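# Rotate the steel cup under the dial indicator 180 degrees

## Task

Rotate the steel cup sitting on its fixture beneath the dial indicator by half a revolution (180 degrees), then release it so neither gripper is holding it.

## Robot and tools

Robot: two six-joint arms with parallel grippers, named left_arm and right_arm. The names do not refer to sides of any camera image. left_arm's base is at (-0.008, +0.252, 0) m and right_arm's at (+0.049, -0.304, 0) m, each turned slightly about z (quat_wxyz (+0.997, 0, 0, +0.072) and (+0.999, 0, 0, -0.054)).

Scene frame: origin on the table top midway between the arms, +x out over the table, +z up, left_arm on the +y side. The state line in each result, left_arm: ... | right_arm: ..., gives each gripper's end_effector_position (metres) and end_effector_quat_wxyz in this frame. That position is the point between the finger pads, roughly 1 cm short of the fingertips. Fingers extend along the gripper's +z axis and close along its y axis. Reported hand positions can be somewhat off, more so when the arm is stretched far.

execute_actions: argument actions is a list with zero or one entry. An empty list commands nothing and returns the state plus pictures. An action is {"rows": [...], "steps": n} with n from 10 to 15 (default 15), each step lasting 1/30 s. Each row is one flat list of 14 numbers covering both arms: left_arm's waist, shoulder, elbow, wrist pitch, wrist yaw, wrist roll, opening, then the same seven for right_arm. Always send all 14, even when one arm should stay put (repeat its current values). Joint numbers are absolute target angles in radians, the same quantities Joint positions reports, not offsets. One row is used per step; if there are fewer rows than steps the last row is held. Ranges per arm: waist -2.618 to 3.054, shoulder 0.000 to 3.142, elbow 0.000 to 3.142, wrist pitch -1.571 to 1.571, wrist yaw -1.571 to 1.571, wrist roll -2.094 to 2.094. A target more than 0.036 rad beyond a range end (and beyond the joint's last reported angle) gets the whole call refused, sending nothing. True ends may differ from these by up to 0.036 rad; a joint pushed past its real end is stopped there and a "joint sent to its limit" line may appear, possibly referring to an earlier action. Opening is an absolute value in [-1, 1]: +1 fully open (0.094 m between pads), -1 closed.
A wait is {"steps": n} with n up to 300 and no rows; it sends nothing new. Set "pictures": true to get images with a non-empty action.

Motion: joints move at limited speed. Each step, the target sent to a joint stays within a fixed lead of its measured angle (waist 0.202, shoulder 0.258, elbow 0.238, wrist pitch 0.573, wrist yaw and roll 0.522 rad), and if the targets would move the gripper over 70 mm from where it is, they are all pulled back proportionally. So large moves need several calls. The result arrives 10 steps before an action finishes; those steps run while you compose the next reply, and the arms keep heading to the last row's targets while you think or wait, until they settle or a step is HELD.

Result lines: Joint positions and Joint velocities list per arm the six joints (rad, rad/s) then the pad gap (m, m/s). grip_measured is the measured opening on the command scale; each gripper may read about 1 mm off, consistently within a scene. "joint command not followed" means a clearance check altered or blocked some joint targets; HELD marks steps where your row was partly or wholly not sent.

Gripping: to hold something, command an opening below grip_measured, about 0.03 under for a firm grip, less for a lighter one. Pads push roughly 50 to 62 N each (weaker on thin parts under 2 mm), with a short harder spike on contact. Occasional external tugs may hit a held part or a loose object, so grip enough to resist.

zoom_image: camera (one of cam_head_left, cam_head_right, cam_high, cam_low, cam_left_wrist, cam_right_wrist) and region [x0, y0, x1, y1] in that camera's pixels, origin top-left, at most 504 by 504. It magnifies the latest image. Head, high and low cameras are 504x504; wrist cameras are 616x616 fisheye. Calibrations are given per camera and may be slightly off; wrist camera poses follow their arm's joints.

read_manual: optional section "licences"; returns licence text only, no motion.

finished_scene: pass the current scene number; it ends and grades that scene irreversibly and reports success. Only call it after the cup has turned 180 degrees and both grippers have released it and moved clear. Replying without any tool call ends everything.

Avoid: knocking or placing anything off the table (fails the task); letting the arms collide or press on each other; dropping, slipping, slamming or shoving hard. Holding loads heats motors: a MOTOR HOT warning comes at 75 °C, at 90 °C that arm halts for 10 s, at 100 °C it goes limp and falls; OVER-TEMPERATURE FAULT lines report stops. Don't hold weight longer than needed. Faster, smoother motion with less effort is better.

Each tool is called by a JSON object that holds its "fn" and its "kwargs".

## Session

{"fn": "execute_actions", "kwargs": {"actions": []}}

Scene clock: 0.00 s of 4800.00 s.
left_arm: end_effector_position=(+0.6064, +0.4701, +0.1309) grip_measured=+1.000 end_effector_quat_wxyz=(+0.297, -0.285, +0.711, -0.571) | right_arm: end_effector_position=(+0.3233, -0.1884, +0.1159) grip_measured=+1.000 end_effector_quat_wxyz=(-0.245, +0.753, -0.600, -0.116)
Joint positions: left_arm=[ 0.459  2.883  2.704 -0.426  1.262 -0.89   0.094] | right_arm=[ 0.203  1.469  1.052 -0.961 -0.517 -1.65   0.094]
Joint velocities: left_arm=[-0.007 -0.007 -0.007 -0.037 -0.022  0.081  0.   ] | right_arm=[ 0.007 -0.012 -0.012 -0.051  0.022  0.022  0.   ]
Motor temperatures (°C, as the motors report them): left_arm=[29 32 29 29 30 30] | right_arm=[26 32 31 30 30 26]
camera_calibration (this result's frames):
cam_left_wrist: T_world_to_cam=[[0.0320568, -0.218527, 0.975304, -0.0454765], [-0.996553, -0.0816962, 0.0144504, 0.659376], [0.0765209, -0.972405, -0.220393, 0.54261], [0, 0, 0, 1]] pos_world=[0.617039, 0.571567, 0.154412]
cam_right_wrist: T_world_to_cam=[[0.8977, 0.302701, 0.320167, -0.264863], [0.240809, -0.945586, 0.218809, -0.254497], [0.368979, -0.119326, -0.921746, 0.0555724], [0, 0, 0, 1]] pos_world=[0.278547, -0.153844, 0.19171]

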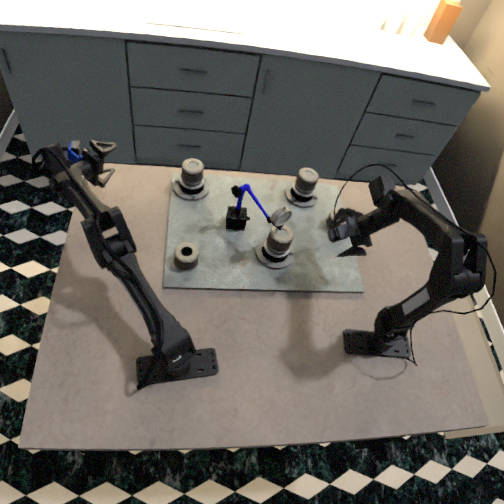

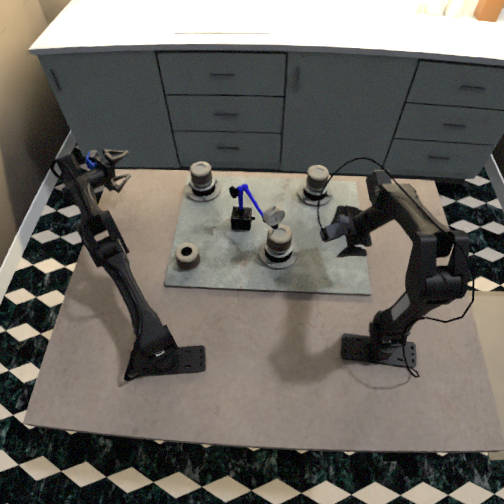

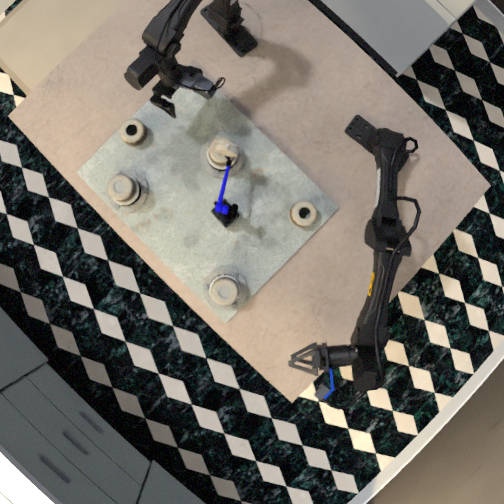

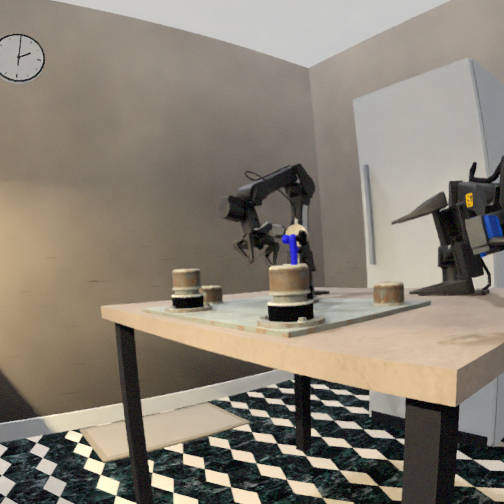

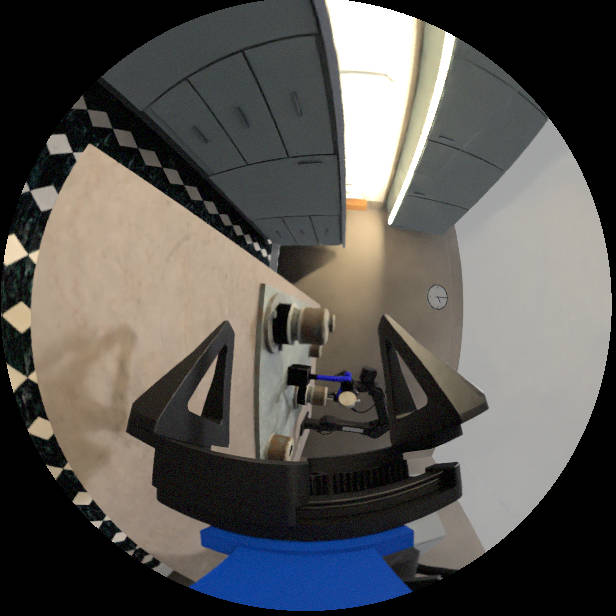

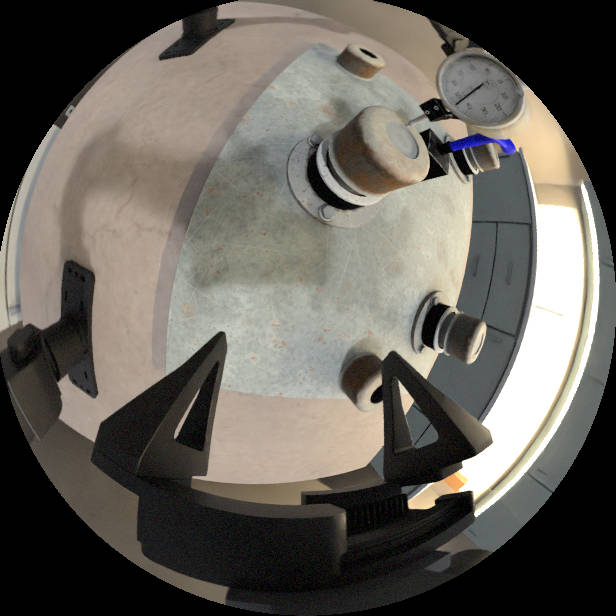

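{"fn": "zoom_image", "kwargs": {"camera": "cam_right_wrist", "region": [270, 30, 540, 240]}}

{"fn": "zoom_image", "kwargs": {"camera": "cam_high", "region": [90, 60, 350, 320]}}

{"fn": "zoom_image", "kwargs": {"camera": "cam_head_right", "region": [160, 150, 400, 300]}}

Region (270, 30, 540, 240) of cam_right_wrist's 616x616 image, scaled by 1.867, with more detail than that image has.

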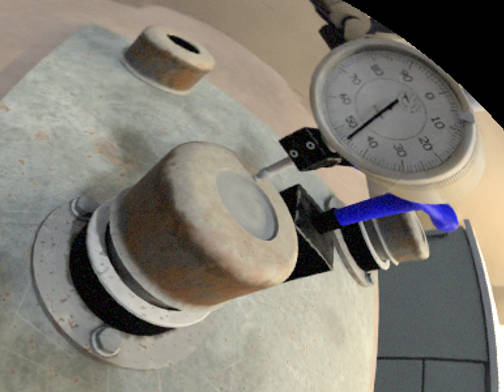

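Region (90, 60, 350, 320) of cam_high's 504x504 image, scaled by 1.938, with more detail than that image has.

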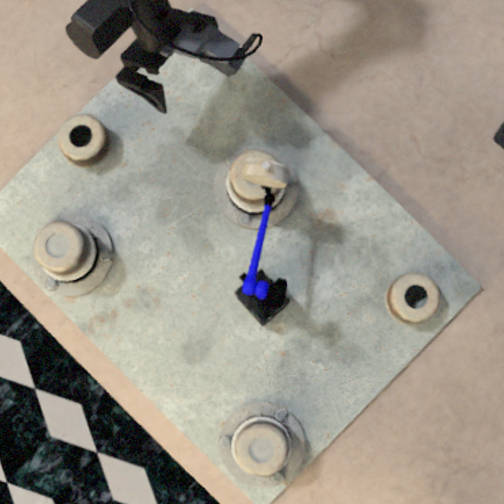

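Region (160, 150, 400, 300) of cam_head_right's 504x504 image, scaled by 2.100, with more detail than that image has; it fills the top 315 rows of this view, and the rest is white.

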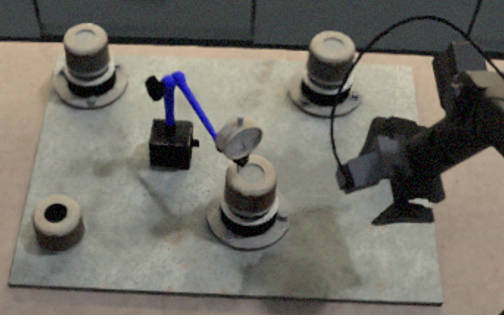

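{"fn": "execute_actions", "kwargs": {"actions": [{"rows": [
[0.459,2.883,2.704,-0.426,1.262,-0.89,1, 0.203,1.473,1.050,-0.945,-0.524,-1.645,1],
[0.459,2.883,2.704,-0.426,1.262,-0.89,1, 0.203,1.477,1.047,-0.9235,-0.5357,-1.6334,1],
[0.459,2.883,2.704,-0.426,1.262,-0.89,1, 0.203,1.481,1.045,-0.9068,-0.5426,-1.6227,1],
[0.459,2.883,2.704,-0.426,1.262,-0.89,1, 0.203,1.485,1.042,-0.8833,-0.5525,-1.6078,1],
[0.459,2.883,2.704,-0.426,1.262,-0.89,1, 0.203,1.489,1.040,-0.8538,-0.5648,-1.589,1],
[0.459,2.883,2.704,-0.426,1.262,-0.89,1, 0.203,1.4906,1.0379,-0.8179,-0.5798,-1.5661,1],
[0.459,2.883,2.704,-0.426,1.262,-0.89,1, 0.203,1.4925,1.0344,-0.7764,-0.5973,-1.5396,1],
[0.459,2.883,2.704,-0.426,1.262,-0.89,1, 0.203,1.4957,1.0287,-0.7291,-0.617,-1.5094,1],
[0.459,2.883,2.704,-0.426,1.262,-0.89,1, 0.203,1.5001,1.0208,-0.6768,-0.6389,-1.4761,1],
[0.459,2.883,2.704,-0.426,1.262,-0.89,1, 0.203,1.5056,1.0108,-0.6196,-0.6629,-1.4396,1],
[0.459,2.883,2.704,-0.426,1.262,-0.89,1, 0.203,1.5123,0.9986,-0.5581,-0.6886,-1.4004,1],
[0.459,2.883,2.704,-0.426,1.262,-0.89,1, 0.203,1.5201,0.9845,-0.4928,-0.716,-1.3588,1],
[0.459,2.883,2.704,-0.426,1.262,-0.89,1, 0.203,1.529,0.9684,-0.424,-0.7448,-1.3149,1],
[0.459,2.883,2.704,-0.426,1.262,-0.89,1, 0.203,1.5388,0.9507,-0.3524,-0.7748,-1.2692,1],
[0.459,2.883,2.704,-0.426,1.262,-0.89,1, 0.203,1.5495,0.9313,-0.2784,-0.8057,-1.2221,1]
], "steps": 15}]}}

{"fn": "execute_actions", "kwargs": {"actions": [{"rows": [
[0.459,2.883,2.704,-0.426,1.262,-0.89,1, 0.203,1.561,0.9104,-0.2027,-0.8374,-1.1738,1],
[0.459,2.883,2.704,-0.426,1.262,-0.89,1, 0.203,1.5733,0.8883,-0.126,-0.8696,-1.1249,1],
[0.459,2.883,2.704,-0.426,1.262,-0.89,1, 0.203,1.5861,0.8649,-0.0485,-0.902,-1.0755,1],
[0.459,2.883,2.704,-0.426,1.262,-0.89,1, 0.203,1.5996,0.8406,0.029,-0.9344,-1.0261,1],
[0.459,2.883,2.704,-0.426,1.262,-0.89,1, 0.203,1.6134,0.8155,0.1057,-0.9666,-0.9772,1],
[0.459,2.883,2.704,-0.426,1.262,-0.89,1, 0.203,1.6276,0.7898,0.1814,-0.9983,-0.9289,1],
[0.459,2.883,2.704,-0.426,1.262,-0.89,1, 0.203,1.642,0.7638,0.2554,-1.0292,-0.8818,1],
[0.459,2.883,2.704,-0.426,1.262,-0.89,1, 0.203,1.6565,0.7375,0.327,-1.0592,-0.8361,1],
[0.459,2.883,2.704,-0.426,1.262,-0.89,1, 0.203,1.671,0.7112,0.3958,-1.088,-0.7923,1],
[0.459,2.883,2.704,-0.426,1.262,-0.89,1, 0.203,1.6854,0.6852,0.4611,-1.1154,-0.7506,1],
[0.459,2.883,2.704,-0.426,1.262,-0.89,1, 0.203,1.6996,0.6595,0.5226,-1.1411,-0.7114,1],
[0.459,2.883,2.704,-0.426,1.262,-0.89,1, 0.203,1.7134,0.6344,0.5798,-1.1651,-0.6749,1],
[0.459,2.883,2.704,-0.426,1.262,-0.89,1, 0.203,1.7269,0.6101,0.6321,-1.187,-0.6416,1],
[0.459,2.883,2.704,-0.426,1.262,-0.89,1, 0.203,1.7398,0.5868,0.6794,-1.2067,-0.6114,1],
[0.459,2.883,2.704,-0.426,1.262,-0.89,1, 0.203,1.752,0.5646,0.7209,-1.2242,-0.5849,1]
], "steps": 15}]}}

{"fn": "execute_actions", "kwargs": {"actions": [{"rows": [
[0.459,2.883,2.704,-0.426,1.262,-0.89,1, 0.203,1.7635,0.5437,0.7568,-1.2392,-0.562,1],
[0.459,2.883,2.704,-0.426,1.262,-0.89,1, 0.203,1.7742,0.5243,0.7863,-1.2515,-0.5432,1],
[0.459,2.883,2.704,-0.426,1.262,-0.89,1, 0.203,1.784,0.5066,0.8098,-1.2614,-0.5283,1],
[0.459,2.883,2.704,-0.426,1.262,-0.89,1, 0.203,1.7929,0.4905,0.8265,-1.2683,-0.5176,1],
[0.459,2.883,2.704,-0.426,1.262,-0.89,1, 0.203,1.8007,0.4764,0.8366,-1.2726,-0.5112,1],
[0.459,2.883,2.704,-0.426,1.262,-0.89,1, 0.203,1.8074,0.4642,0.838,-1.274,-0.509,1],
[0.459,2.883,2.704,-0.426,1.262,-0.89,1, 0.203,1.8129,0.4542,0.838,-1.274,-0.509,1],
[0.459,2.883,2.704,-0.426,1.262,-0.89,1, 0.203,1.8173,0.4463,0.838,-1.274,-0.509,1],
[0.459,2.883,2.704,-0.426,1.262,-0.89,1, 0.203,1.8205,0.4406,0.838,-1.274,-0.509,1],
[0.459,2.883,2.704,-0.426,1.262,-0.89,1, 0.203,1.8224,0.4371,0.838,-1.274,-0.509,1],
[0.459,2.883,2.704,-0.426,1.262,-0.89,1, 0.203,1.823,0.436,0.838,-1.274,-0.509,1]
], "steps": 11}]}}

{"fn": "execute_actions", "kwargs": {"actions": [{"steps": 18}], "pictures": true}}

Scene clock: 26.40 s of 4800.00 s.
left_arm: end_effector_position=(+0.6064, +0.4701, +0.1309) grip_measured=+1.000 end_effector_quat_wxyz=(+0.296, -0.285, +0.711, -0.571) | right_arm: end_effector_position=(+0.3306, -0.1868, +0.1180) grip_measured=+1.000 end_effector_quat_wxyz=(-0.257, +0.749, -0.602, -0.109)
Joint positions: left_arm=[ 0.459  2.883  2.704 -0.426  1.262 -0.892  0.094] | right_arm=[ 0.203  1.469  1.052 -0.927 -0.523 -1.632  0.094]
Joint velocities: left_arm=[-0.002 -0.017  0.007 -0.007  0.037  0.022  0.   ] | right_arm=[-0.002 -0.017  0.002  0.432 -0.11   0.286  0.   ]
Motor temperatures (°C, as the motors report them): left_arm=[29 49 32 32 30 30] | right_arm=[26 33 34 30 31 26]
Steps of this call (steps 1 to 90: nothing new was sent; then 23.23 s passed at rest; steps 91 to 95: the first 5 steps of this action). Readings (joint positions):
91: left_arm=[0.459 2.883 2.704 -0.426 1.262 -0.890] | right_arm=[0.203 1.469 1.052 -0.961 -0.517 -1.650]
92: left_arm=[0.459 2.883 2.704 -0.426 1.262 -0.891] | right_arm=[0.203 1.469 1.052 -0.957 -0.517 -1.649]
94: left_arm=[0.459 2.883 2.704 -0.426 1.262 -0.892] | right_arm=[0.203 1.469 1.052 -0.941 -0.519 -1.640]
95: the state above

Scene clock: 26.90 s of 4800.00 s.
left_arm: end_effector_position=(+0.6064, +0.4701, +0.1309) grip_measured=+1.000 end_effector_quat_wxyz=(+0.296, -0.286, +0.711, -0.571) | right_arm: end_effector_position=(+0.4010, -0.1387, +0.1209) grip_measured=+1.000 end_effector_quat_wxyz=(-0.455, +0.620, -0.618, -0.165)
Joint positions: left_arm=[ 0.459  2.883  2.704 -0.426  1.262 -0.893  0.094] | right_arm=[ 0.203  1.572  0.87  -0.191 -0.82  -1.176  0.094]
Joint velocities: left_arm=[-0.022  0.002  0.002 -0.022  0.007  0.051  0.   ] | right_arm=[-0.027  0.398 -0.696  2.088 -0.828  1.238  0.   ]
Motor temperatures (°C, as the motors report them): left_arm=[29 50 32 32 30 30] | right_arm=[26 33 34 30 31 26]
Steps of this call (steps 1 to 10: the last 10 steps of your previous action; steps 11 to 15: the first 5 steps of this action). Readings (joint positions):
11: left_arm=[0.459 2.883 2.704 -0.426 1.262 -0.893] | right_arm=[0.203 1.519 0.959 -0.466 -0.707 -1.349]
12: left_arm=[0.459 2.883 2.704 -0.426 1.262 -0.893] | right_arm=[0.203 1.531 0.939 -0.400 -0.733 -1.308]
14: left_arm=[0.459 2.883 2.704 -0.426 1.262 -0.893] | right_arm=[0.203 1.558 0.894 -0.262 -0.790 -1.221]
15: the state above

Scene clock: 27.27 s of 4800.00 s.
left_arm: end_effector_position=(+0.6064, +0.4701, +0.1309) grip_measured=+1.000 end_effector_quat_wxyz=(+0.296, -0.286, +0.711, -0.571) | right_arm: end_effector_position=(+0.3721, -0.1106, +0.0998) grip_measured=+1.000 end_effector_quat_wxyz=(-0.519, +0.522, -0.591, -0.330)
Joint positions: left_arm=[ 0.459  2.883  2.704 -0.426  1.262 -0.893  0.094] | right_arm=[ 0.203  1.727  0.593  0.534 -1.126 -0.71   0.094]
Joint velocities: left_arm=[ 0.007 -0.007 -0.002  0.022 -0.022 -0.11   0.   ] | right_arm=[-0.007  0.349 -0.637  1.443 -0.652  0.93   0.   ]
Motor temperatures (°C, as the motors report them): left_arm=[29 50 32 32 30 30] | right_arm=[26 33 34 30 31 26]
Steps of this call (steps 1 to 10: the last 10 steps of your previous action; step 11: the first step of this action). Readings (joint positions):
11: the state above

Scene clock: 27.87 s of 4800.00 s.
left_arm: end_effector_position=(+0.6064, +0.4701, +0.1309) grip_measured=+1.000 end_effector_quat_wxyz=(+0.296, -0.286, +0.711, -0.571) | right_arm: end_effector_position=(+0.3314, -0.1059, +0.0851) grip_measured=+1.000 end_effector_quat_wxyz=(-0.501, +0.490, -0.582, -0.413)
Joint positions: left_arm=[ 0.459  2.883  2.704 -0.426  1.262 -0.893  0.094] | right_arm=[ 0.203  1.804  0.448  0.825 -1.254 -0.52   0.094]
Joint velocities: left_arm=[ 0.002 -0.017 -0.012 -0.051 -0.007 -0.022  0.   ] | right_arm=[ 0.007 -0.002  0.002  0.037 -0.051 -0.022  0.   ]
Motor temperatures (°C, as the motors report them): left_arm=[29 50 32 32 30 30] | right_arm=[26 33 34 30 31 26]
Kept back: nothing.
Steps of this call (steps 1 to 10: the last 10 steps of your previous action; steps 11 to 18: the robot went on to your last target). Readings (joint positions):
1: left_arm=[0.459 2.883 2.704 -0.426 1.262 -0.893] | right_arm=[0.203 1.738 0.571 0.582 -1.147 -0.679]
2: left_arm=[0.459 2.883 2.704 -0.426 1.262 -0.893] | right_arm=[0.203 1.750 0.551 0.625 -1.166 -0.651]
4: left_arm=[0.459 2.883 2.704 -0.426 1.262 -0.893] | right_arm=[0.203 1.769 0.514 0.695 -1.197 -0.605]
8: left_arm=[0.459 2.883 2.704 -0.426 1.262 -0.893] | right_arm=[0.203 1.795 0.465 0.773 -1.233 -0.552]
18: the state above
camera_calibration (this result's frames):
cam_left_wrist: T_world_to_cam=[[0.0338303, -0.216567, 0.975682, -0.0475228], [-0.996488, -0.082126, 0.0163227, 0.659294], [0.0765938, -0.972807, -0.218584, 0.542518], [0, 0, 0, 1]] pos_world=[0.617033, 0.571619, 0.154192]
cam_right_wrist: T_world_to_cam=[[0.968958, -0.159393, 0.188982, -0.348634], [0.000899101, -0.762136, -0.647416, 0.000889276], [0.247224, 0.627489, -0.738335, 0.137901], [0, 0, 0, 1]] pos_world=[0.303718, -0.141423, 0.168279]

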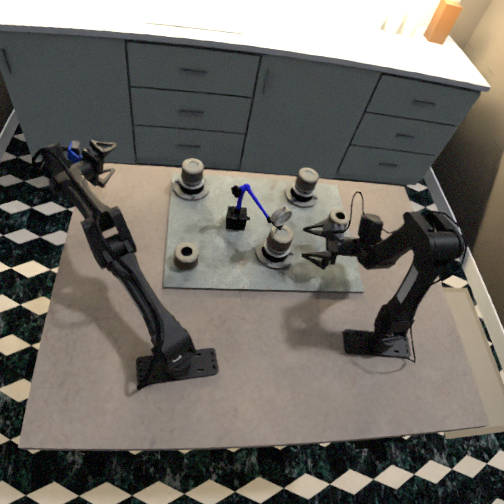

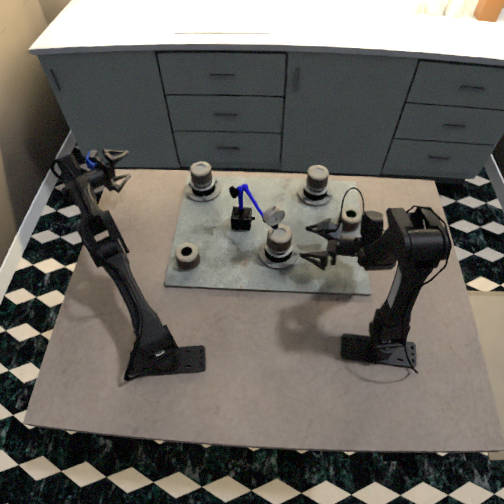

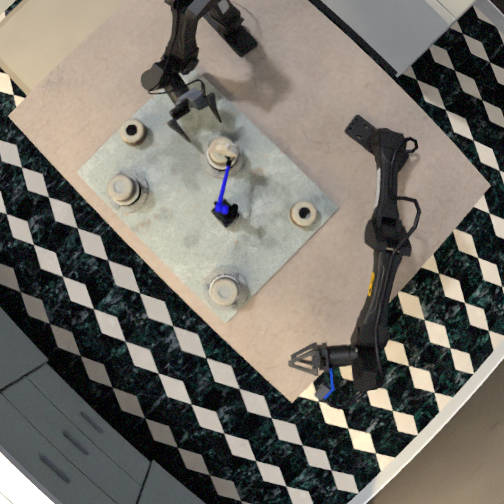

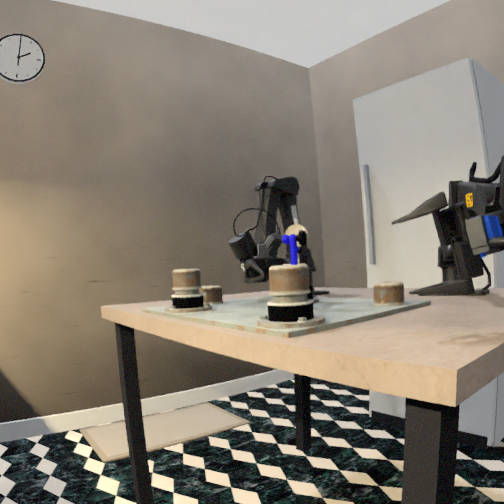

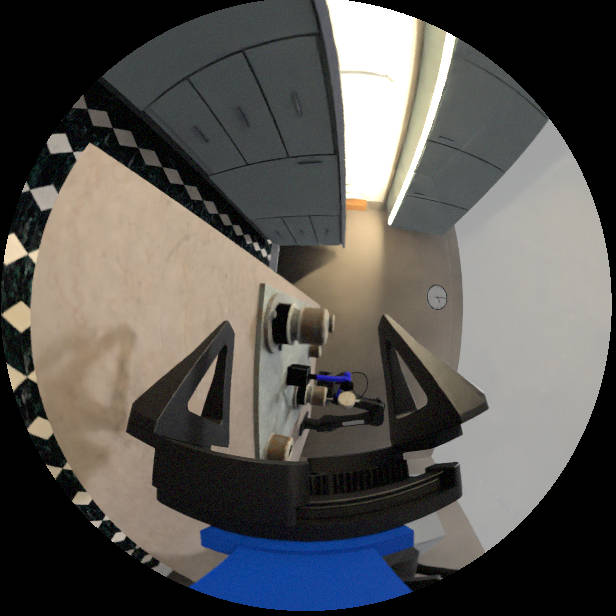

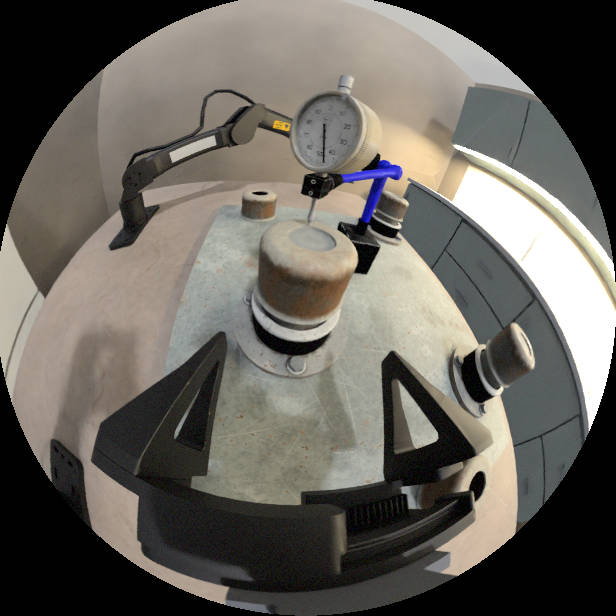

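{"fn": "zoom_image", "kwargs": {"camera": "cam_right_wrist", "region": [220, 160, 400, 390]}}

Region (220, 160, 400, 390) of cam_right_wrist's 616x616 image, scaled by 2.191, with more detail than that image has; it fills the left 394 columns of this view, and the rest is white.

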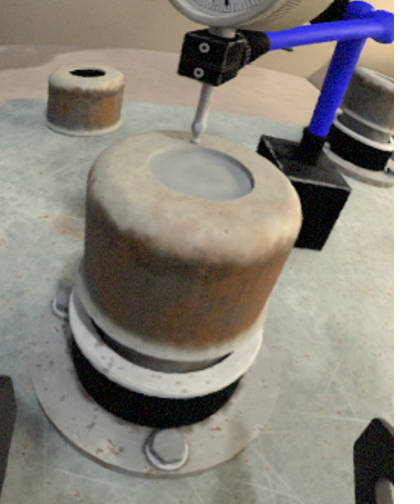

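{"fn": "execute_actions", "kwargs": {"actions": [{"rows": [
[0.459,2.8795,2.704,-0.426,1.262,-0.893,1, 0.206,1.823,0.446,0.826,-1.272,-0.515,1],
[0.459,2.869,2.704,-0.426,1.262,-0.893,1, 0.209,1.824,0.457,0.812,-1.2701,-0.522,1],
[0.459,2.8516,2.7002,-0.426,1.262,-0.893,1, 0.211,1.825,0.467,0.7993,-1.2704,-0.5286,1],
[0.459,2.8276,2.6887,-0.426,1.262,-0.893,1, 0.2121,1.8259,0.4685,0.7963,-1.2709,-0.5294,1],
[0.459,2.797,2.6696,-0.426,1.262,-0.893,1, 0.2156,1.8287,0.4728,0.792,-1.2715,-0.5304,1],
[0.459,2.7605,2.6433,-0.426,1.262,-0.893,1, 0.2212,1.8331,0.4799,0.7863,-1.2724,-0.5317,1],
[0.459,2.7183,2.6099,-0.426,1.262,-0.893,1, 0.2288,1.8393,0.4897,0.7795,-1.2734,-0.5332,1],
[0.459,2.6708,2.5699,-0.426,1.262,-0.893,1, 0.2384,1.847,0.502,0.7715,-1.2745,-0.5349,1],
[0.459,2.6186,2.5237,-0.426,1.262,-0.893,1, 0.2498,1.8561,0.5164,0.7627,-1.2757,-0.5368,1],
[0.459,2.5623,2.4718,-0.426,1.262,-0.893,1, 0.2626,1.8664,0.5328,0.7532,-1.277,-0.5388,1],
[0.459,2.5025,2.4146,-0.426,1.262,-0.893,1, 0.2767,1.8776,0.5507,0.7431,-1.2784,-0.5409,1],
[0.459,2.4397,2.353,-0.426,1.262,-0.893,1, 0.2917,1.8897,0.5699,0.7327,-1.2798,-0.543,1],
[0.459,2.3749,2.2876,-0.426,1.262,-0.893,1, 0.3074,1.9022,0.5899,0.7223,-1.2811,-0.5451,1],
[0.459,2.3086,2.2189,-0.426,1.262,-0.893,1, 0.3234,1.9151,0.6103,0.7119,-1.2825,-0.5472,1],
[0.459,2.2415,2.148,-0.426,1.262,-0.893,1, 0.3393,1.9279,0.6306,0.7018,-1.2838,-0.5492,1]
], "steps": 15}]}}

{"fn": "execute_actions", "kwargs": {"actions": [{"rows": [
[0.459,2.1744,2.0754,-0.426,1.262,-0.893,1, 0.355,1.9404,0.6506,0.6923,-1.285,-0.5511,1],
[0.459,2.1081,2.002,-0.426,1.262,-0.893,1, 0.37,1.9525,0.6698,0.6835,-1.2861,-0.5528,1],
[0.459,2.0433,1.9286,-0.426,1.262,-0.893,1, 0.3841,1.9637,0.6877,0.6755,-1.2871,-0.5543,1],
[0.459,1.9805,1.856,-0.426,1.262,-0.893,1, 0.3969,1.974,0.7041,0.6687,-1.288,-0.5556,1],
[0.459,1.9208,1.7851,-0.426,1.262,-0.893,1, 0.4083,1.9831,0.7185,0.663,-1.2886,-0.5566,1],
[0.459,1.8644,1.7164,-0.426,1.262,-0.893,1, 0.4179,1.9908,0.7308,0.6587,-1.2891,-0.5574,1],
[0.459,1.8122,1.651,-0.426,1.262,-0.893,1, 0.4255,1.997,0.7406,0.6558,-1.2894,-0.5578,1],
[0.459,1.7647,1.5894,-0.426,1.262,-0.893,1, 0.4311,2.0014,0.7477,0.6543,-1.2895,-0.558,1],
[0.459,1.7225,1.5322,-0.426,1.262,-0.893,1, 0.4346,2.0042,0.752,0.654,-1.2895,-0.558,1],
[0.459,1.686,1.4803,-0.426,1.262,-0.893,1, 0.4357,2.0051,0.7535,0.654,-1.2895,-0.558,1],
[0.459,1.6554,1.4341,-0.426,1.262,-0.893,1, 0.4357,2.0051,0.7535,0.654,-1.2895,-0.558,1],
[0.459,1.6314,1.3941,-0.426,1.262,-0.893,1, 0.4357,2.0051,0.7535,0.654,-1.2895,-0.558,1],
[0.459,1.614,1.3607,-0.426,1.262,-0.893,1, 0.4357,2.0051,0.7535,0.654,-1.2895,-0.558,1],
[0.459,1.6035,1.338,-0.426,1.262,-0.893,1, 0.4357,2.0051,0.7535,0.654,-1.2895,-0.558,1],
[0.459,1.6,1.325,-0.426,1.262,-0.893,1, 0.4357,2.0051,0.7535,0.654,-1.2895,-0.558,1]
], "steps": 15}]}}

{"fn": "execute_actions", "kwargs": {"actions": [{"steps": 16}], "pictures": true}}

Scene clock: 35.93 s of 4800.00 s.
left_arm: end_effector_position=(+0.6057, +0.4698, +0.1331) grip_measured=+1.000 end_effector_quat_wxyz=(+0.295, -0.288, +0.710, -0.571) | right_arm: end_effector_position=(+0.3313, -0.1058, +0.0856) grip_measured=+1.000 end_effector_quat_wxyz=(-0.502, +0.491, -0.580, -0.413)
Joint positions: left_arm=[ 0.459  2.871  2.691 -0.427  1.26  -0.895  0.094] | right_arm=[ 0.203  1.804  0.448  0.828 -1.257 -0.52   0.094]
Joint velocities: left_arm=[-0.002 -0.3   -0.403 -0.095 -0.095  0.022  0.   ] | right_arm=[-0.007 -0.007 -0.012 -0.022  0.051 -0.051  0.   ]
Motor temperatures (°C, as the motors report them): left_arm=[29 51 32 33 30 30] | right_arm=[26 33 34 31 31 26]
Steps of this call (steps 1 to 30: the robot went on to your last target; steps 31 to 90: nothing new was sent; then 4.90 s passed at rest; steps 91 to 95: the first 5 steps of this action). Readings (joint positions):
91: left_arm=[0.459 2.883 2.704 -0.426 1.262 -0.893] | right_arm=[0.203 1.804 0.448 0.833 -1.257 -0.516]
92: left_arm=[0.459 2.883 2.704 -0.426 1.262 -0.894] | right_arm=[0.203 1.804 0.448 0.833 -1.257 -0.516]
94: left_arm=[0.459 2.880 2.702 -0.426 1.261 -0.895] | right_arm=[0.203 1.804 0.448 0.830 -1.257 -0.519]
95: the state above

Scene clock: 36.43 s of 4800.00 s.
left_arm: end_effector_position=(+0.4982, +0.3965, +0.3209) grip_measured=+1.000 end_effector_quat_wxyz=(+0.323, -0.269, +0.713, -0.561) | right_arm: end_effector_position=(+0.3425, -0.0458, +0.0832) grip_measured=+1.000 end_effector_quat_wxyz=(-0.462, +0.544, -0.531, -0.456)
Joint positions: left_arm=[ 0.459  2.039  1.922 -0.416  1.249 -0.899  0.094] | right_arm=[ 0.376  1.946  0.674  0.723 -1.266 -0.546  0.094]
Joint velocities: left_arm=[-0.002 -2.259 -2.005 -0.007  0.022  0.022  0.   ] | right_arm=[ 0.398  0.31   0.452 -0.242 -0.051 -0.081  0.   ]
Motor temperatures (°C, as the motors report them): left_arm=[29 52 32 33 30 30] | right_arm=[26 33 34 31 31 26]
Steps of this call (steps 1 to 10: the last 10 steps of your previous action; steps 11 to 15: the first 5 steps of this action). Readings (joint positions):
11: left_arm=[0.459 2.362 2.223 -0.427 1.247 -0.899] | right_arm=[0.315 1.899 0.598 0.756 -1.263 -0.539]
12: left_arm=[0.459 2.284 2.149 -0.424 1.247 -0.899] | right_arm=[0.331 1.911 0.619 0.747 -1.264 -0.541]
14: left_arm=[0.459 2.118 1.994 -0.418 1.247 -0.899] | right_arm=[0.362 1.935 0.657 0.730 -1.266 -0.545]
15: the state above

Scene clock: 36.97 s of 4800.00 s.
left_arm: end_effector_position=(+0.3985, +0.3272, +0.2870) grip_measured=+1.000 end_effector_quat_wxyz=(+0.251, -0.326, +0.704, -0.579) | right_arm: end_effector_position=(+0.3399, -0.0272, +0.0802) grip_measured=+1.000 end_effector_quat_wxyz=(-0.444, +0.557, -0.519, -0.472)
Joint positions: left_arm=[ 0.459  1.613  1.322 -0.43   1.257 -0.899  0.094] | right_arm=[ 0.428  1.985  0.733  0.681 -1.271 -0.554  0.094]
Joint velocities: left_arm=[-0.002 -0.012 -0.007  0.037 -0.051 -0.037  0.   ] | right_arm=[ 0.007 -0.032  0.002 -0.007  0.051  0.022  0.   ]
Motor temperatures (°C, as the motors report them): left_arm=[29 51 32 33 30 30] | right_arm=[26 33 34 31 31 26]
Kept back: nothing.
Steps of this call (steps 1 to 10: the last 10 steps of your previous action; steps 11 to 16: the robot went on to your last target). Readings (joint positions):
1: left_arm=[0.459 1.963 1.854 -0.413 1.250 -0.899] | right_arm=[0.389 1.956 0.689 0.716 -1.267 -0.548]
2: left_arm=[0.459 1.893 1.788 -0.409 1.252 -0.899] | right_arm=[0.400 1.965 0.703 0.709 -1.268 -0.549]
4: left_arm=[0.459 1.772 1.665 -0.403 1.256 -0.899] | right_arm=[0.418 1.977 0.723 0.700 -1.269 -0.551]
8: left_arm=[0.459 1.629 1.454 -0.403 1.261 -0.899] | right_arm=[0.428 1.985 0.733 0.689 -1.270 -0.553]
16: the state above
camera_calibration (this result's frames):
cam_left_wrist: T_world_to_cam=[[0.13404, -0.149481, 0.979637, -0.286794], [-0.989005, -0.0824913, 0.122735, 0.404443], [0.062465, -0.985317, -0.158895, 0.446095], [0, 0, 0, 1]] pos_world=[0.410573, 0.430038, 0.302197]
cam_right_wrist: T_world_to_cam=[[0.97988, 0.0802509, 0.182742, -0.340036], [0.181308, -0.74069, -0.64692, -0.00309395], [0.0834391, 0.667037, -0.740337, 0.139689], [0, 0, 0, 1]] pos_world=[0.3221, -0.0681813, 0.163554]

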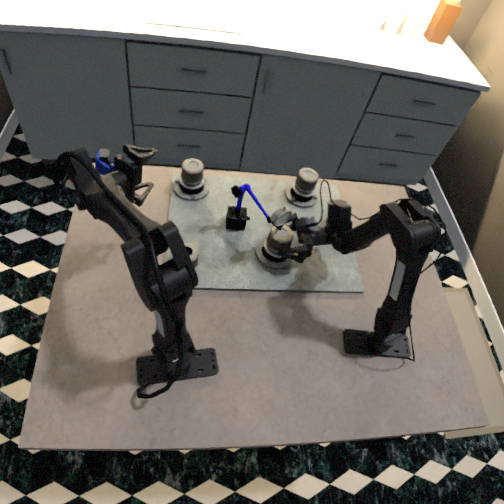

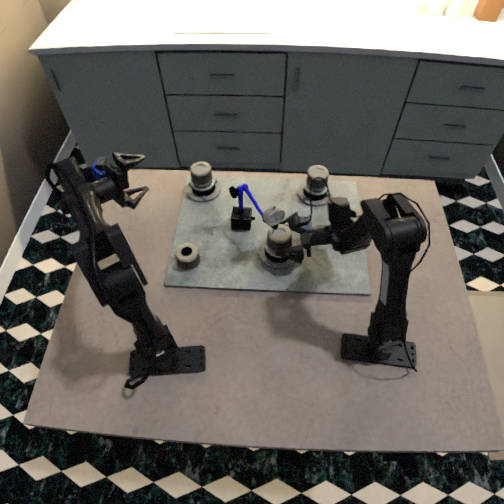

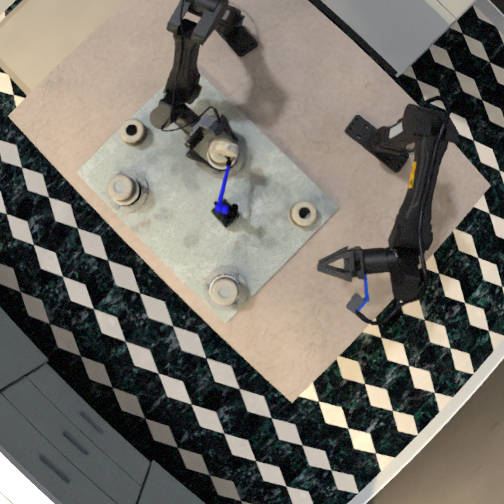

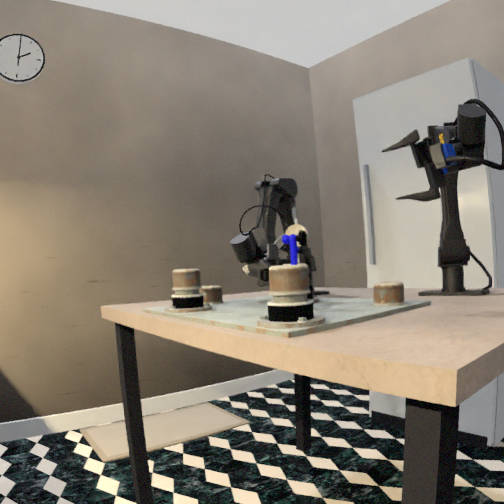

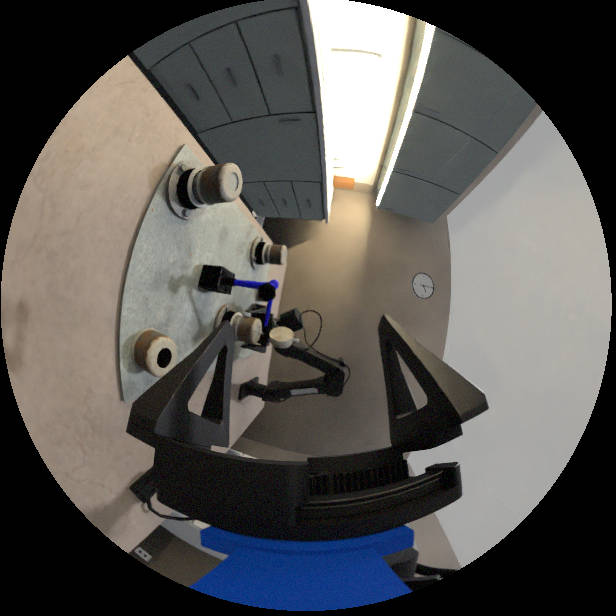

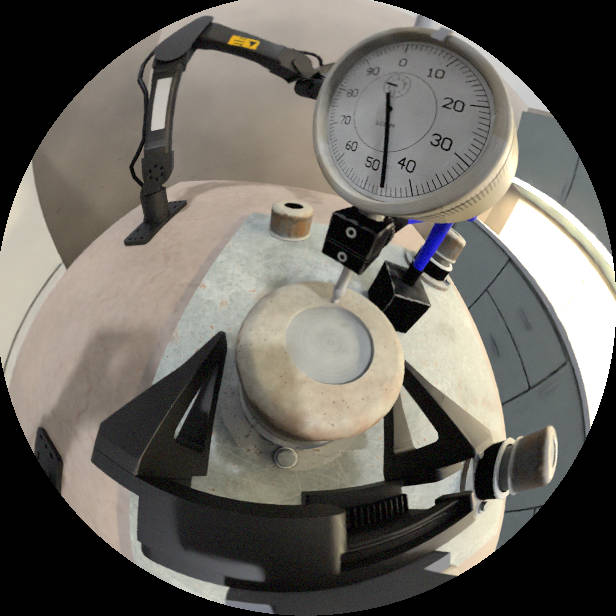

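{"fn": "execute_actions", "kwargs": {"actions": []}}

Scene clock: 38.40 s of 4800.00 s.
left_arm: end_effector_position=(+0.3985, +0.3272, +0.2871) grip_measured=+1.000 end_effector_quat_wxyz=(+0.251, -0.326, +0.704, -0.579) | right_arm: end_effector_position=(+0.3398, -0.0273, +0.0801) grip_measured=+1.000 end_effector_quat_wxyz=(-0.444, +0.557, -0.520, -0.472)
Joint positions: left_arm=[ 0.459  1.613  1.322 -0.43   1.257 -0.899  0.094] | right_arm=[ 0.428  1.985  0.733  0.68  -1.272 -0.554  0.094]
Joint velocities: left_arm=[-0.007 -0.012  0.002 -0.066  0.066 -0.081  0.   ] | right_arm=[ 0.012  0.017 -0.022 -0.022  0.037  0.007  0.   ]
Motor temperatures (°C, as the motors report them): left_arm=[29 50 32 33 30 30] | right_arm=[26 33 34 31 31 26]
Kept back: nothing.
Steps of this call (steps 1 to 15: the robot went on to your last target; steps 16 to 43: nothing new was sent). Readings (joint positions):
1: left_arm=[0.459 1.613 1.322 -0.430 1.257 -0.899] | right_arm=[0.428 1.985 0.733 0.681 -1.272 -0.554]
2: left_arm=[0.459 1.613 1.322 -0.430 1.257 -0.899] | right_arm=[0.428 1.985 0.733 0.681 -1.272 -0.554]
4: left_arm=[0.459 1.613 1.322 -0.430 1.257 -0.899] | right_arm=[0.428 1.985 0.733 0.680 -1.272 -0.554]
8: left_arm=[0.459 1.613 1.322 -0.430 1.257 -0.899] | right_arm=[0.428 1.985 0.733 0.680 -1.272 -0.554]
43: the state above
All arms were judged still, so your last target was given up. Only a new action makes them travel on or press farther. Fingers that are still opening or closing keep moving.
camera_calibration (this result's frames):
cam_left_wrist: T_world_to_cam=[[0.133425, -0.149905, 0.979656, -0.286487], [-0.989082, -0.0825443, 0.122078, 0.404726], [0.0625649, -0.985249, -0.159282, 0.446187], [0, 0, 0, 1]] pos_world=[0.410616, 0.430067, 0.302321]
cam_right_wrist: T_world_to_cam=[[0.979991, 0.0806503, 0.181971, -0.339856], [0.181089, -0.74071, -0.646958, -0.00306352], [0.0826102, 0.666966, -0.740494, 0.139945], [0, 0, 0, 1]] pos_world=[0.32205, -0.0681985, 0.163491]

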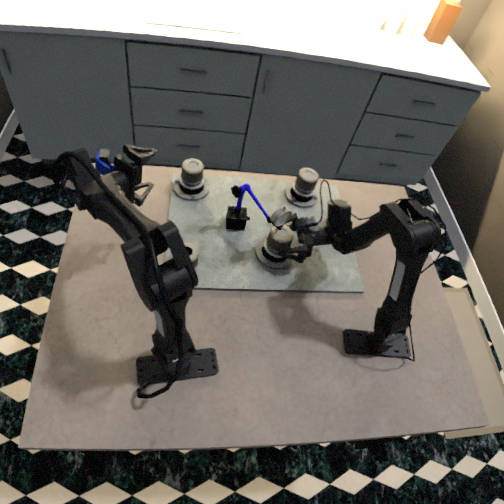

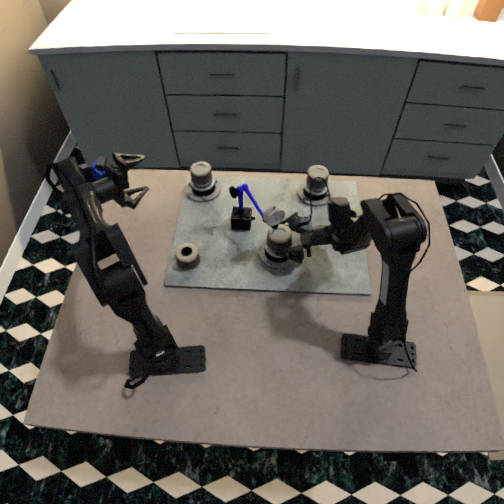

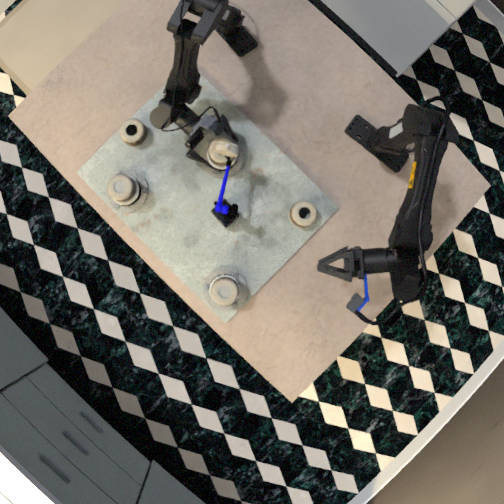

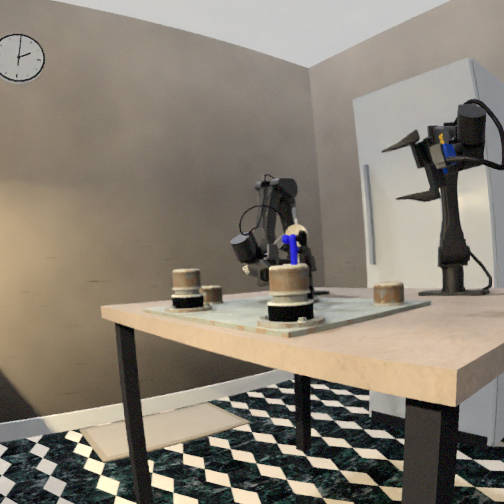

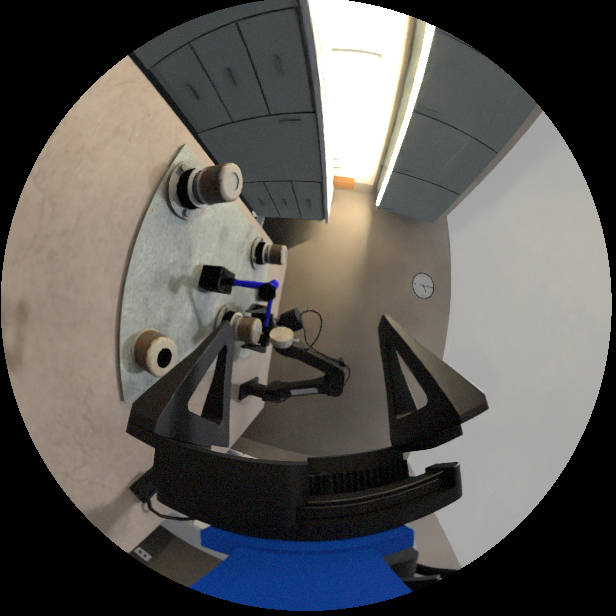

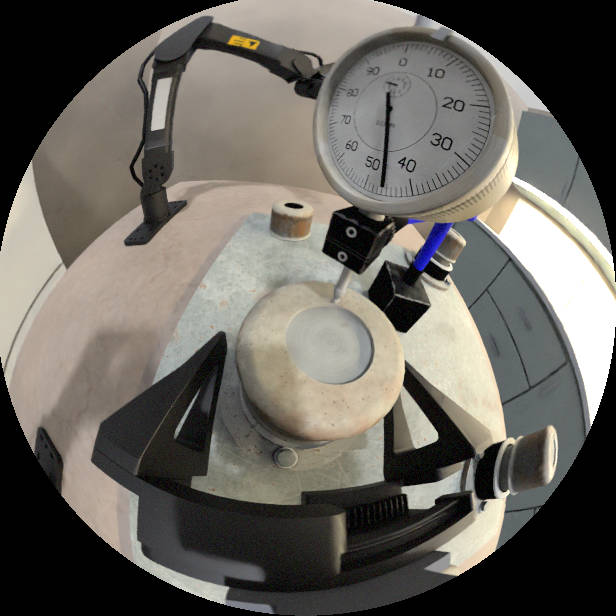

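{"fn": "zoom_image", "kwargs": {"camera": "cam_right_wrist", "region": [180, 250, 460, 480]}}

Region (180, 250, 460, 480) of cam_right_wrist's 616x616 image, scaled by 1.800, with more detail than that image has; it fills the top 414 rows of this view, and the rest is white.

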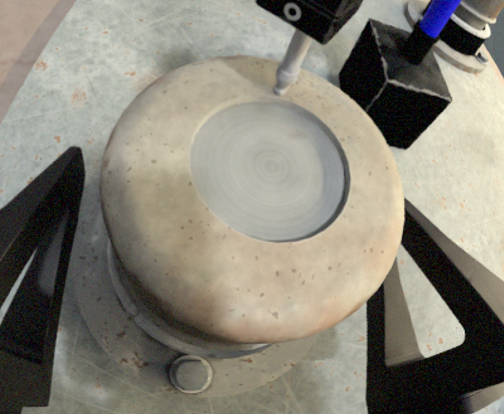

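{"fn": "execute_actions", "kwargs": {"actions": [{"rows": [[0.459,1.6,1.325,-0.426,1.262,-0.893,1,0.432,1.994,0.745,0.667,-1.281,-0.556,0.93],[0.459,1.6,1.325,-0.426,1.262,-0.893,1,0.428,1.983,0.736,0.679,-1.272,-0.554,0.86],[0.459,1.6,1.325,-0.426,1.262,-0.893,1,0.428,1.983,0.736,0.679,-1.272,-0.554,0.79],[0.459,1.6,1.325,-0.426,1.262,-0.893,1,0.428,1.983,0.736,0.679,-1.272,-0.554,0.72],[0.459,1.6,1.325,-0.426,1.262,-0.893,1,0.428,1.983,0.736,0.679,-1.272,-0.554,0.65],[0.459,1.6,1.325,-0.426,1.262,-0.893,1,0.428,1.983,0.736,0.679,-1.272,-0.554,0.58],[0.459,1.6,1.325,-0.426,1.262,-0.893,1,0.428,1.983,0.736,0.679,-1.272,-0.554,0.555],[0.459,1.6,1.325,-0.426,1.262,-0.893,1,0.428,1.983,0.736,0.679,-1.272,-0.554,0.54],[0.459,1.6,1.325,-0.426,1.262,-0.893,1,0.428,1.983,0.736,0.679,-1.272,-0.554,0.525],[0.459,1.6,1.325,-0.426,1.262,-0.893,1,0.428,1.983,0.736,0.679,-1.272,-0.554,0.51],[0.459,1.6,1.325,-0.426,1.262,-0.893,1,0.428,1.983,0.736,0.679,-1.272,-0.554,0.495],[0.459,1.6,1.325,-0.426,1.262,-0.893,1,0.428,1.983,0.736,0.679,-1.272,-0.554,0.48],[0.459,1.6,1.325,-0.426,1.262,-0.893,1,0.428,1.983,0.736,0.679,-1.272,-0.554,0.465],[0.459,1.6,1.325,-0.426,1.262,-0.893,1,0.428,1.983,0.736,0.679,-1.272,-0.554,0.45],[0.459,1.6,1.325,-0.426,1.262,-0.893,1,0.428,1.983,0.736,0.679,-1.272,-0.554,0.44]], "steps": 15}]}}

{"fn": "execute_actions", "kwargs": {"actions": [{"steps": 18}], "pictures": true}}

Scene clock: 71.00 s of 4800.00 s.
left_arm: end_effector_position=(+0.3985, +0.3272, +0.2871) grip_measured=+1.000 end_effector_quat_wxyz=(+0.251, -0.326, +0.704, -0.579) | right_arm: end_effector_position=(+0.3398, -0.0273, +0.0801) grip_measured=+0.685 end_effector_quat_wxyz=(-0.444, +0.557, -0.520, -0.472)
Joint positions: left_arm=[ 0.459  1.613  1.322 -0.43   1.257 -0.899  0.094] | right_arm=[ 0.428  1.985  0.733  0.68  -1.271 -0.554  0.079]
Joint velocities: left_arm=[ 0.002 -0.002 -0.002  0.022  0.051  0.007  0.   ] | right_arm=[-0.007  0.002 -0.022 -0.066  0.066 -0.022 -0.065]
Motor temperatures (°C, as the motors report them): left_arm=[29 42 33 33 30 30] | right_arm=[26 35 35 32 31 26]
Steps of this call (steps 1 to 90: nothing new was sent; then 29.43 s passed at rest; steps 91 to 95: the first 5 steps of this action). Readings (joint positions):
91: left_arm=[0.459 1.613 1.322 -0.430 1.257 -0.899] | right_arm=[0.428 1.985 0.733 0.680 -1.272 -0.554]
92: left_arm=[0.459 1.613 1.322 -0.430 1.257 -0.899] | right_arm=[0.428 1.985 0.733 0.680 -1.272 -0.554]
94: left_arm=[0.459 1.613 1.322 -0.430 1.257 -0.899] | right_arm=[0.428 1.985 0.733 0.680 -1.271 -0.554]
95: the state above

Scene clock: 71.60 s of 4800.00 s.
left_arm: end_effector_position=(+0.3985, +0.3272, +0.2871) grip_measured=+1.000 end_effector_quat_wxyz=(+0.251, -0.326, +0.704, -0.579) | right_arm: end_effector_position=(+0.3402, -0.0273, +0.0799) grip_measured=+0.477 end_effector_quat_wxyz=(-0.445, +0.556, -0.520, -0.471)
Joint positions: left_arm=[ 0.459  1.613  1.322 -0.43   1.257 -0.899  0.094] | right_arm=[ 0.428  1.985  0.733  0.681 -1.269 -0.554  0.069]
Joint velocities: left_arm=[-0.012 -0.002 -0.002 -0.051 -0.022  0.007  0.   ] | right_arm=[-0.007 -0.017 -0.007 -0.007  0.007 -0.007 -0.   ]
Motor temperatures (°C, as the motors report them): left_arm=[29 42 33 33 30 30] | right_arm=[26 35 35 32 31 26]
Kept back: nothing.
Steps of this call (steps 1 to 10: the last 10 steps of your previous action; steps 11 to 15: the robot went on to your last target; steps 16 to 18: nothing new was sent). Readings (joint positions):
1: left_arm=[0.459 1.613 1.322 -0.430 1.257 -0.899] | right_arm=[0.428 1.985 0.733 0.680 -1.271 -0.554]
2: left_arm=[0.459 1.613 1.322 -0.430 1.257 -0.899] | right_arm=[0.428 1.985 0.733 0.680 -1.271 -0.554]
4: left_arm=[0.459 1.613 1.322 -0.430 1.257 -0.899] | right_arm=[0.428 1.985 0.733 0.680 -1.271 -0.554]
8: left_arm=[0.459 1.613 1.322 -0.430 1.257 -0.899] | right_arm=[0.428 1.985 0.733 0.680 -1.269 -0.554]
18: the state above
All arms were judged still, so your last target was given up. Only a new action makes them travel on or press farther. Fingers that are still opening or closing keep moving.
camera_calibration (this result's frames):
cam_left_wrist: T_world_to_cam=[[0.133425, -0.149905, 0.979656, -0.286487], [-0.989082, -0.0825443, 0.122078, 0.404726], [0.0625649, -0.985249, -0.159282, 0.446187], [0, 0, 0, 1]] pos_world=[0.410616, 0.430067, 0.302321]
cam_right_wrist: T_world_to_cam=[[0.979955, 0.0786551, 0.183034, -0.3404], [0.180185, -0.741847, -0.645907, -0.00305965], [0.0849796, 0.66594, -0.74115, 0.139001], [0, 0, 0, 1]] pos_world=[0.322315, -0.068062, 0.163349]

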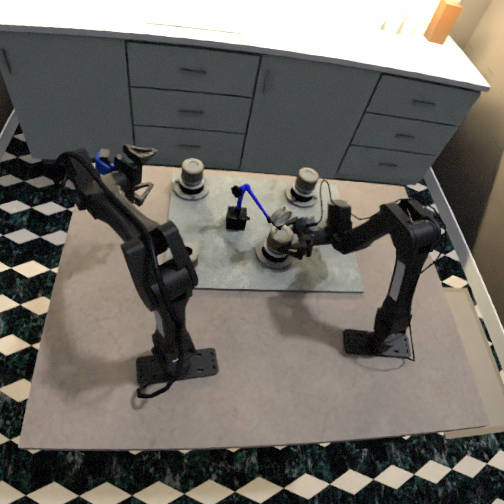

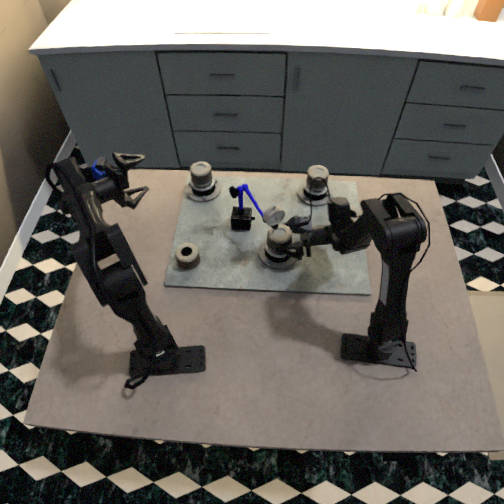

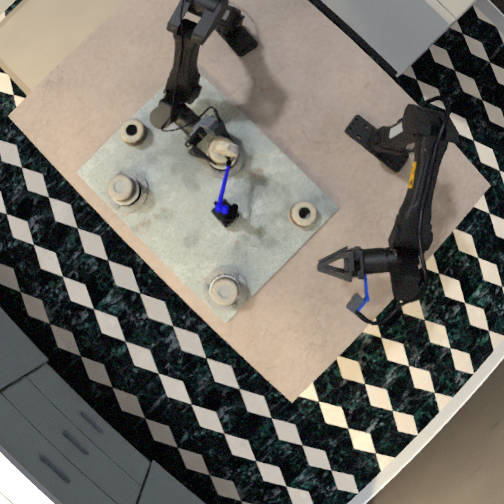

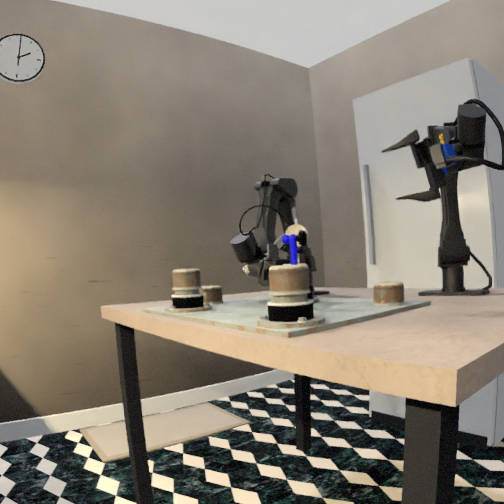

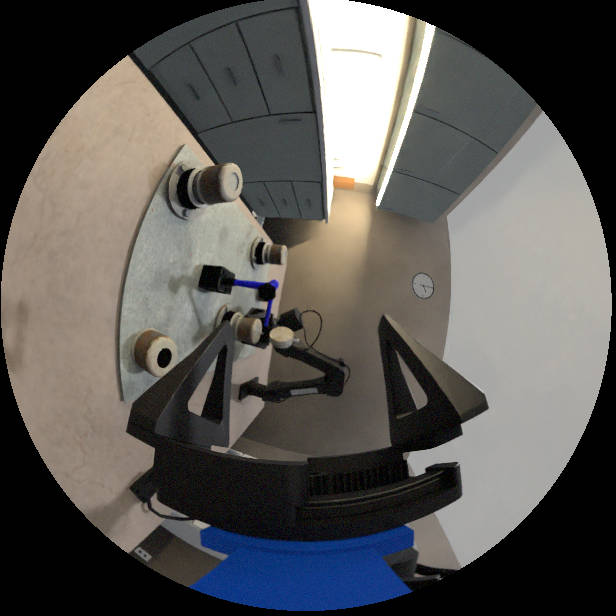

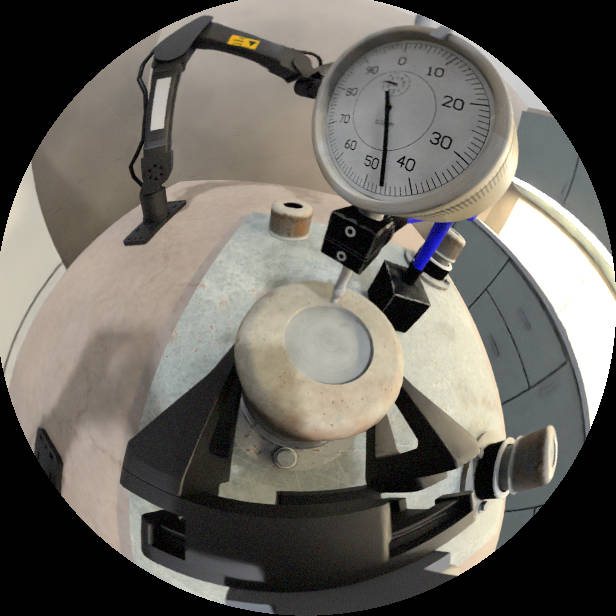

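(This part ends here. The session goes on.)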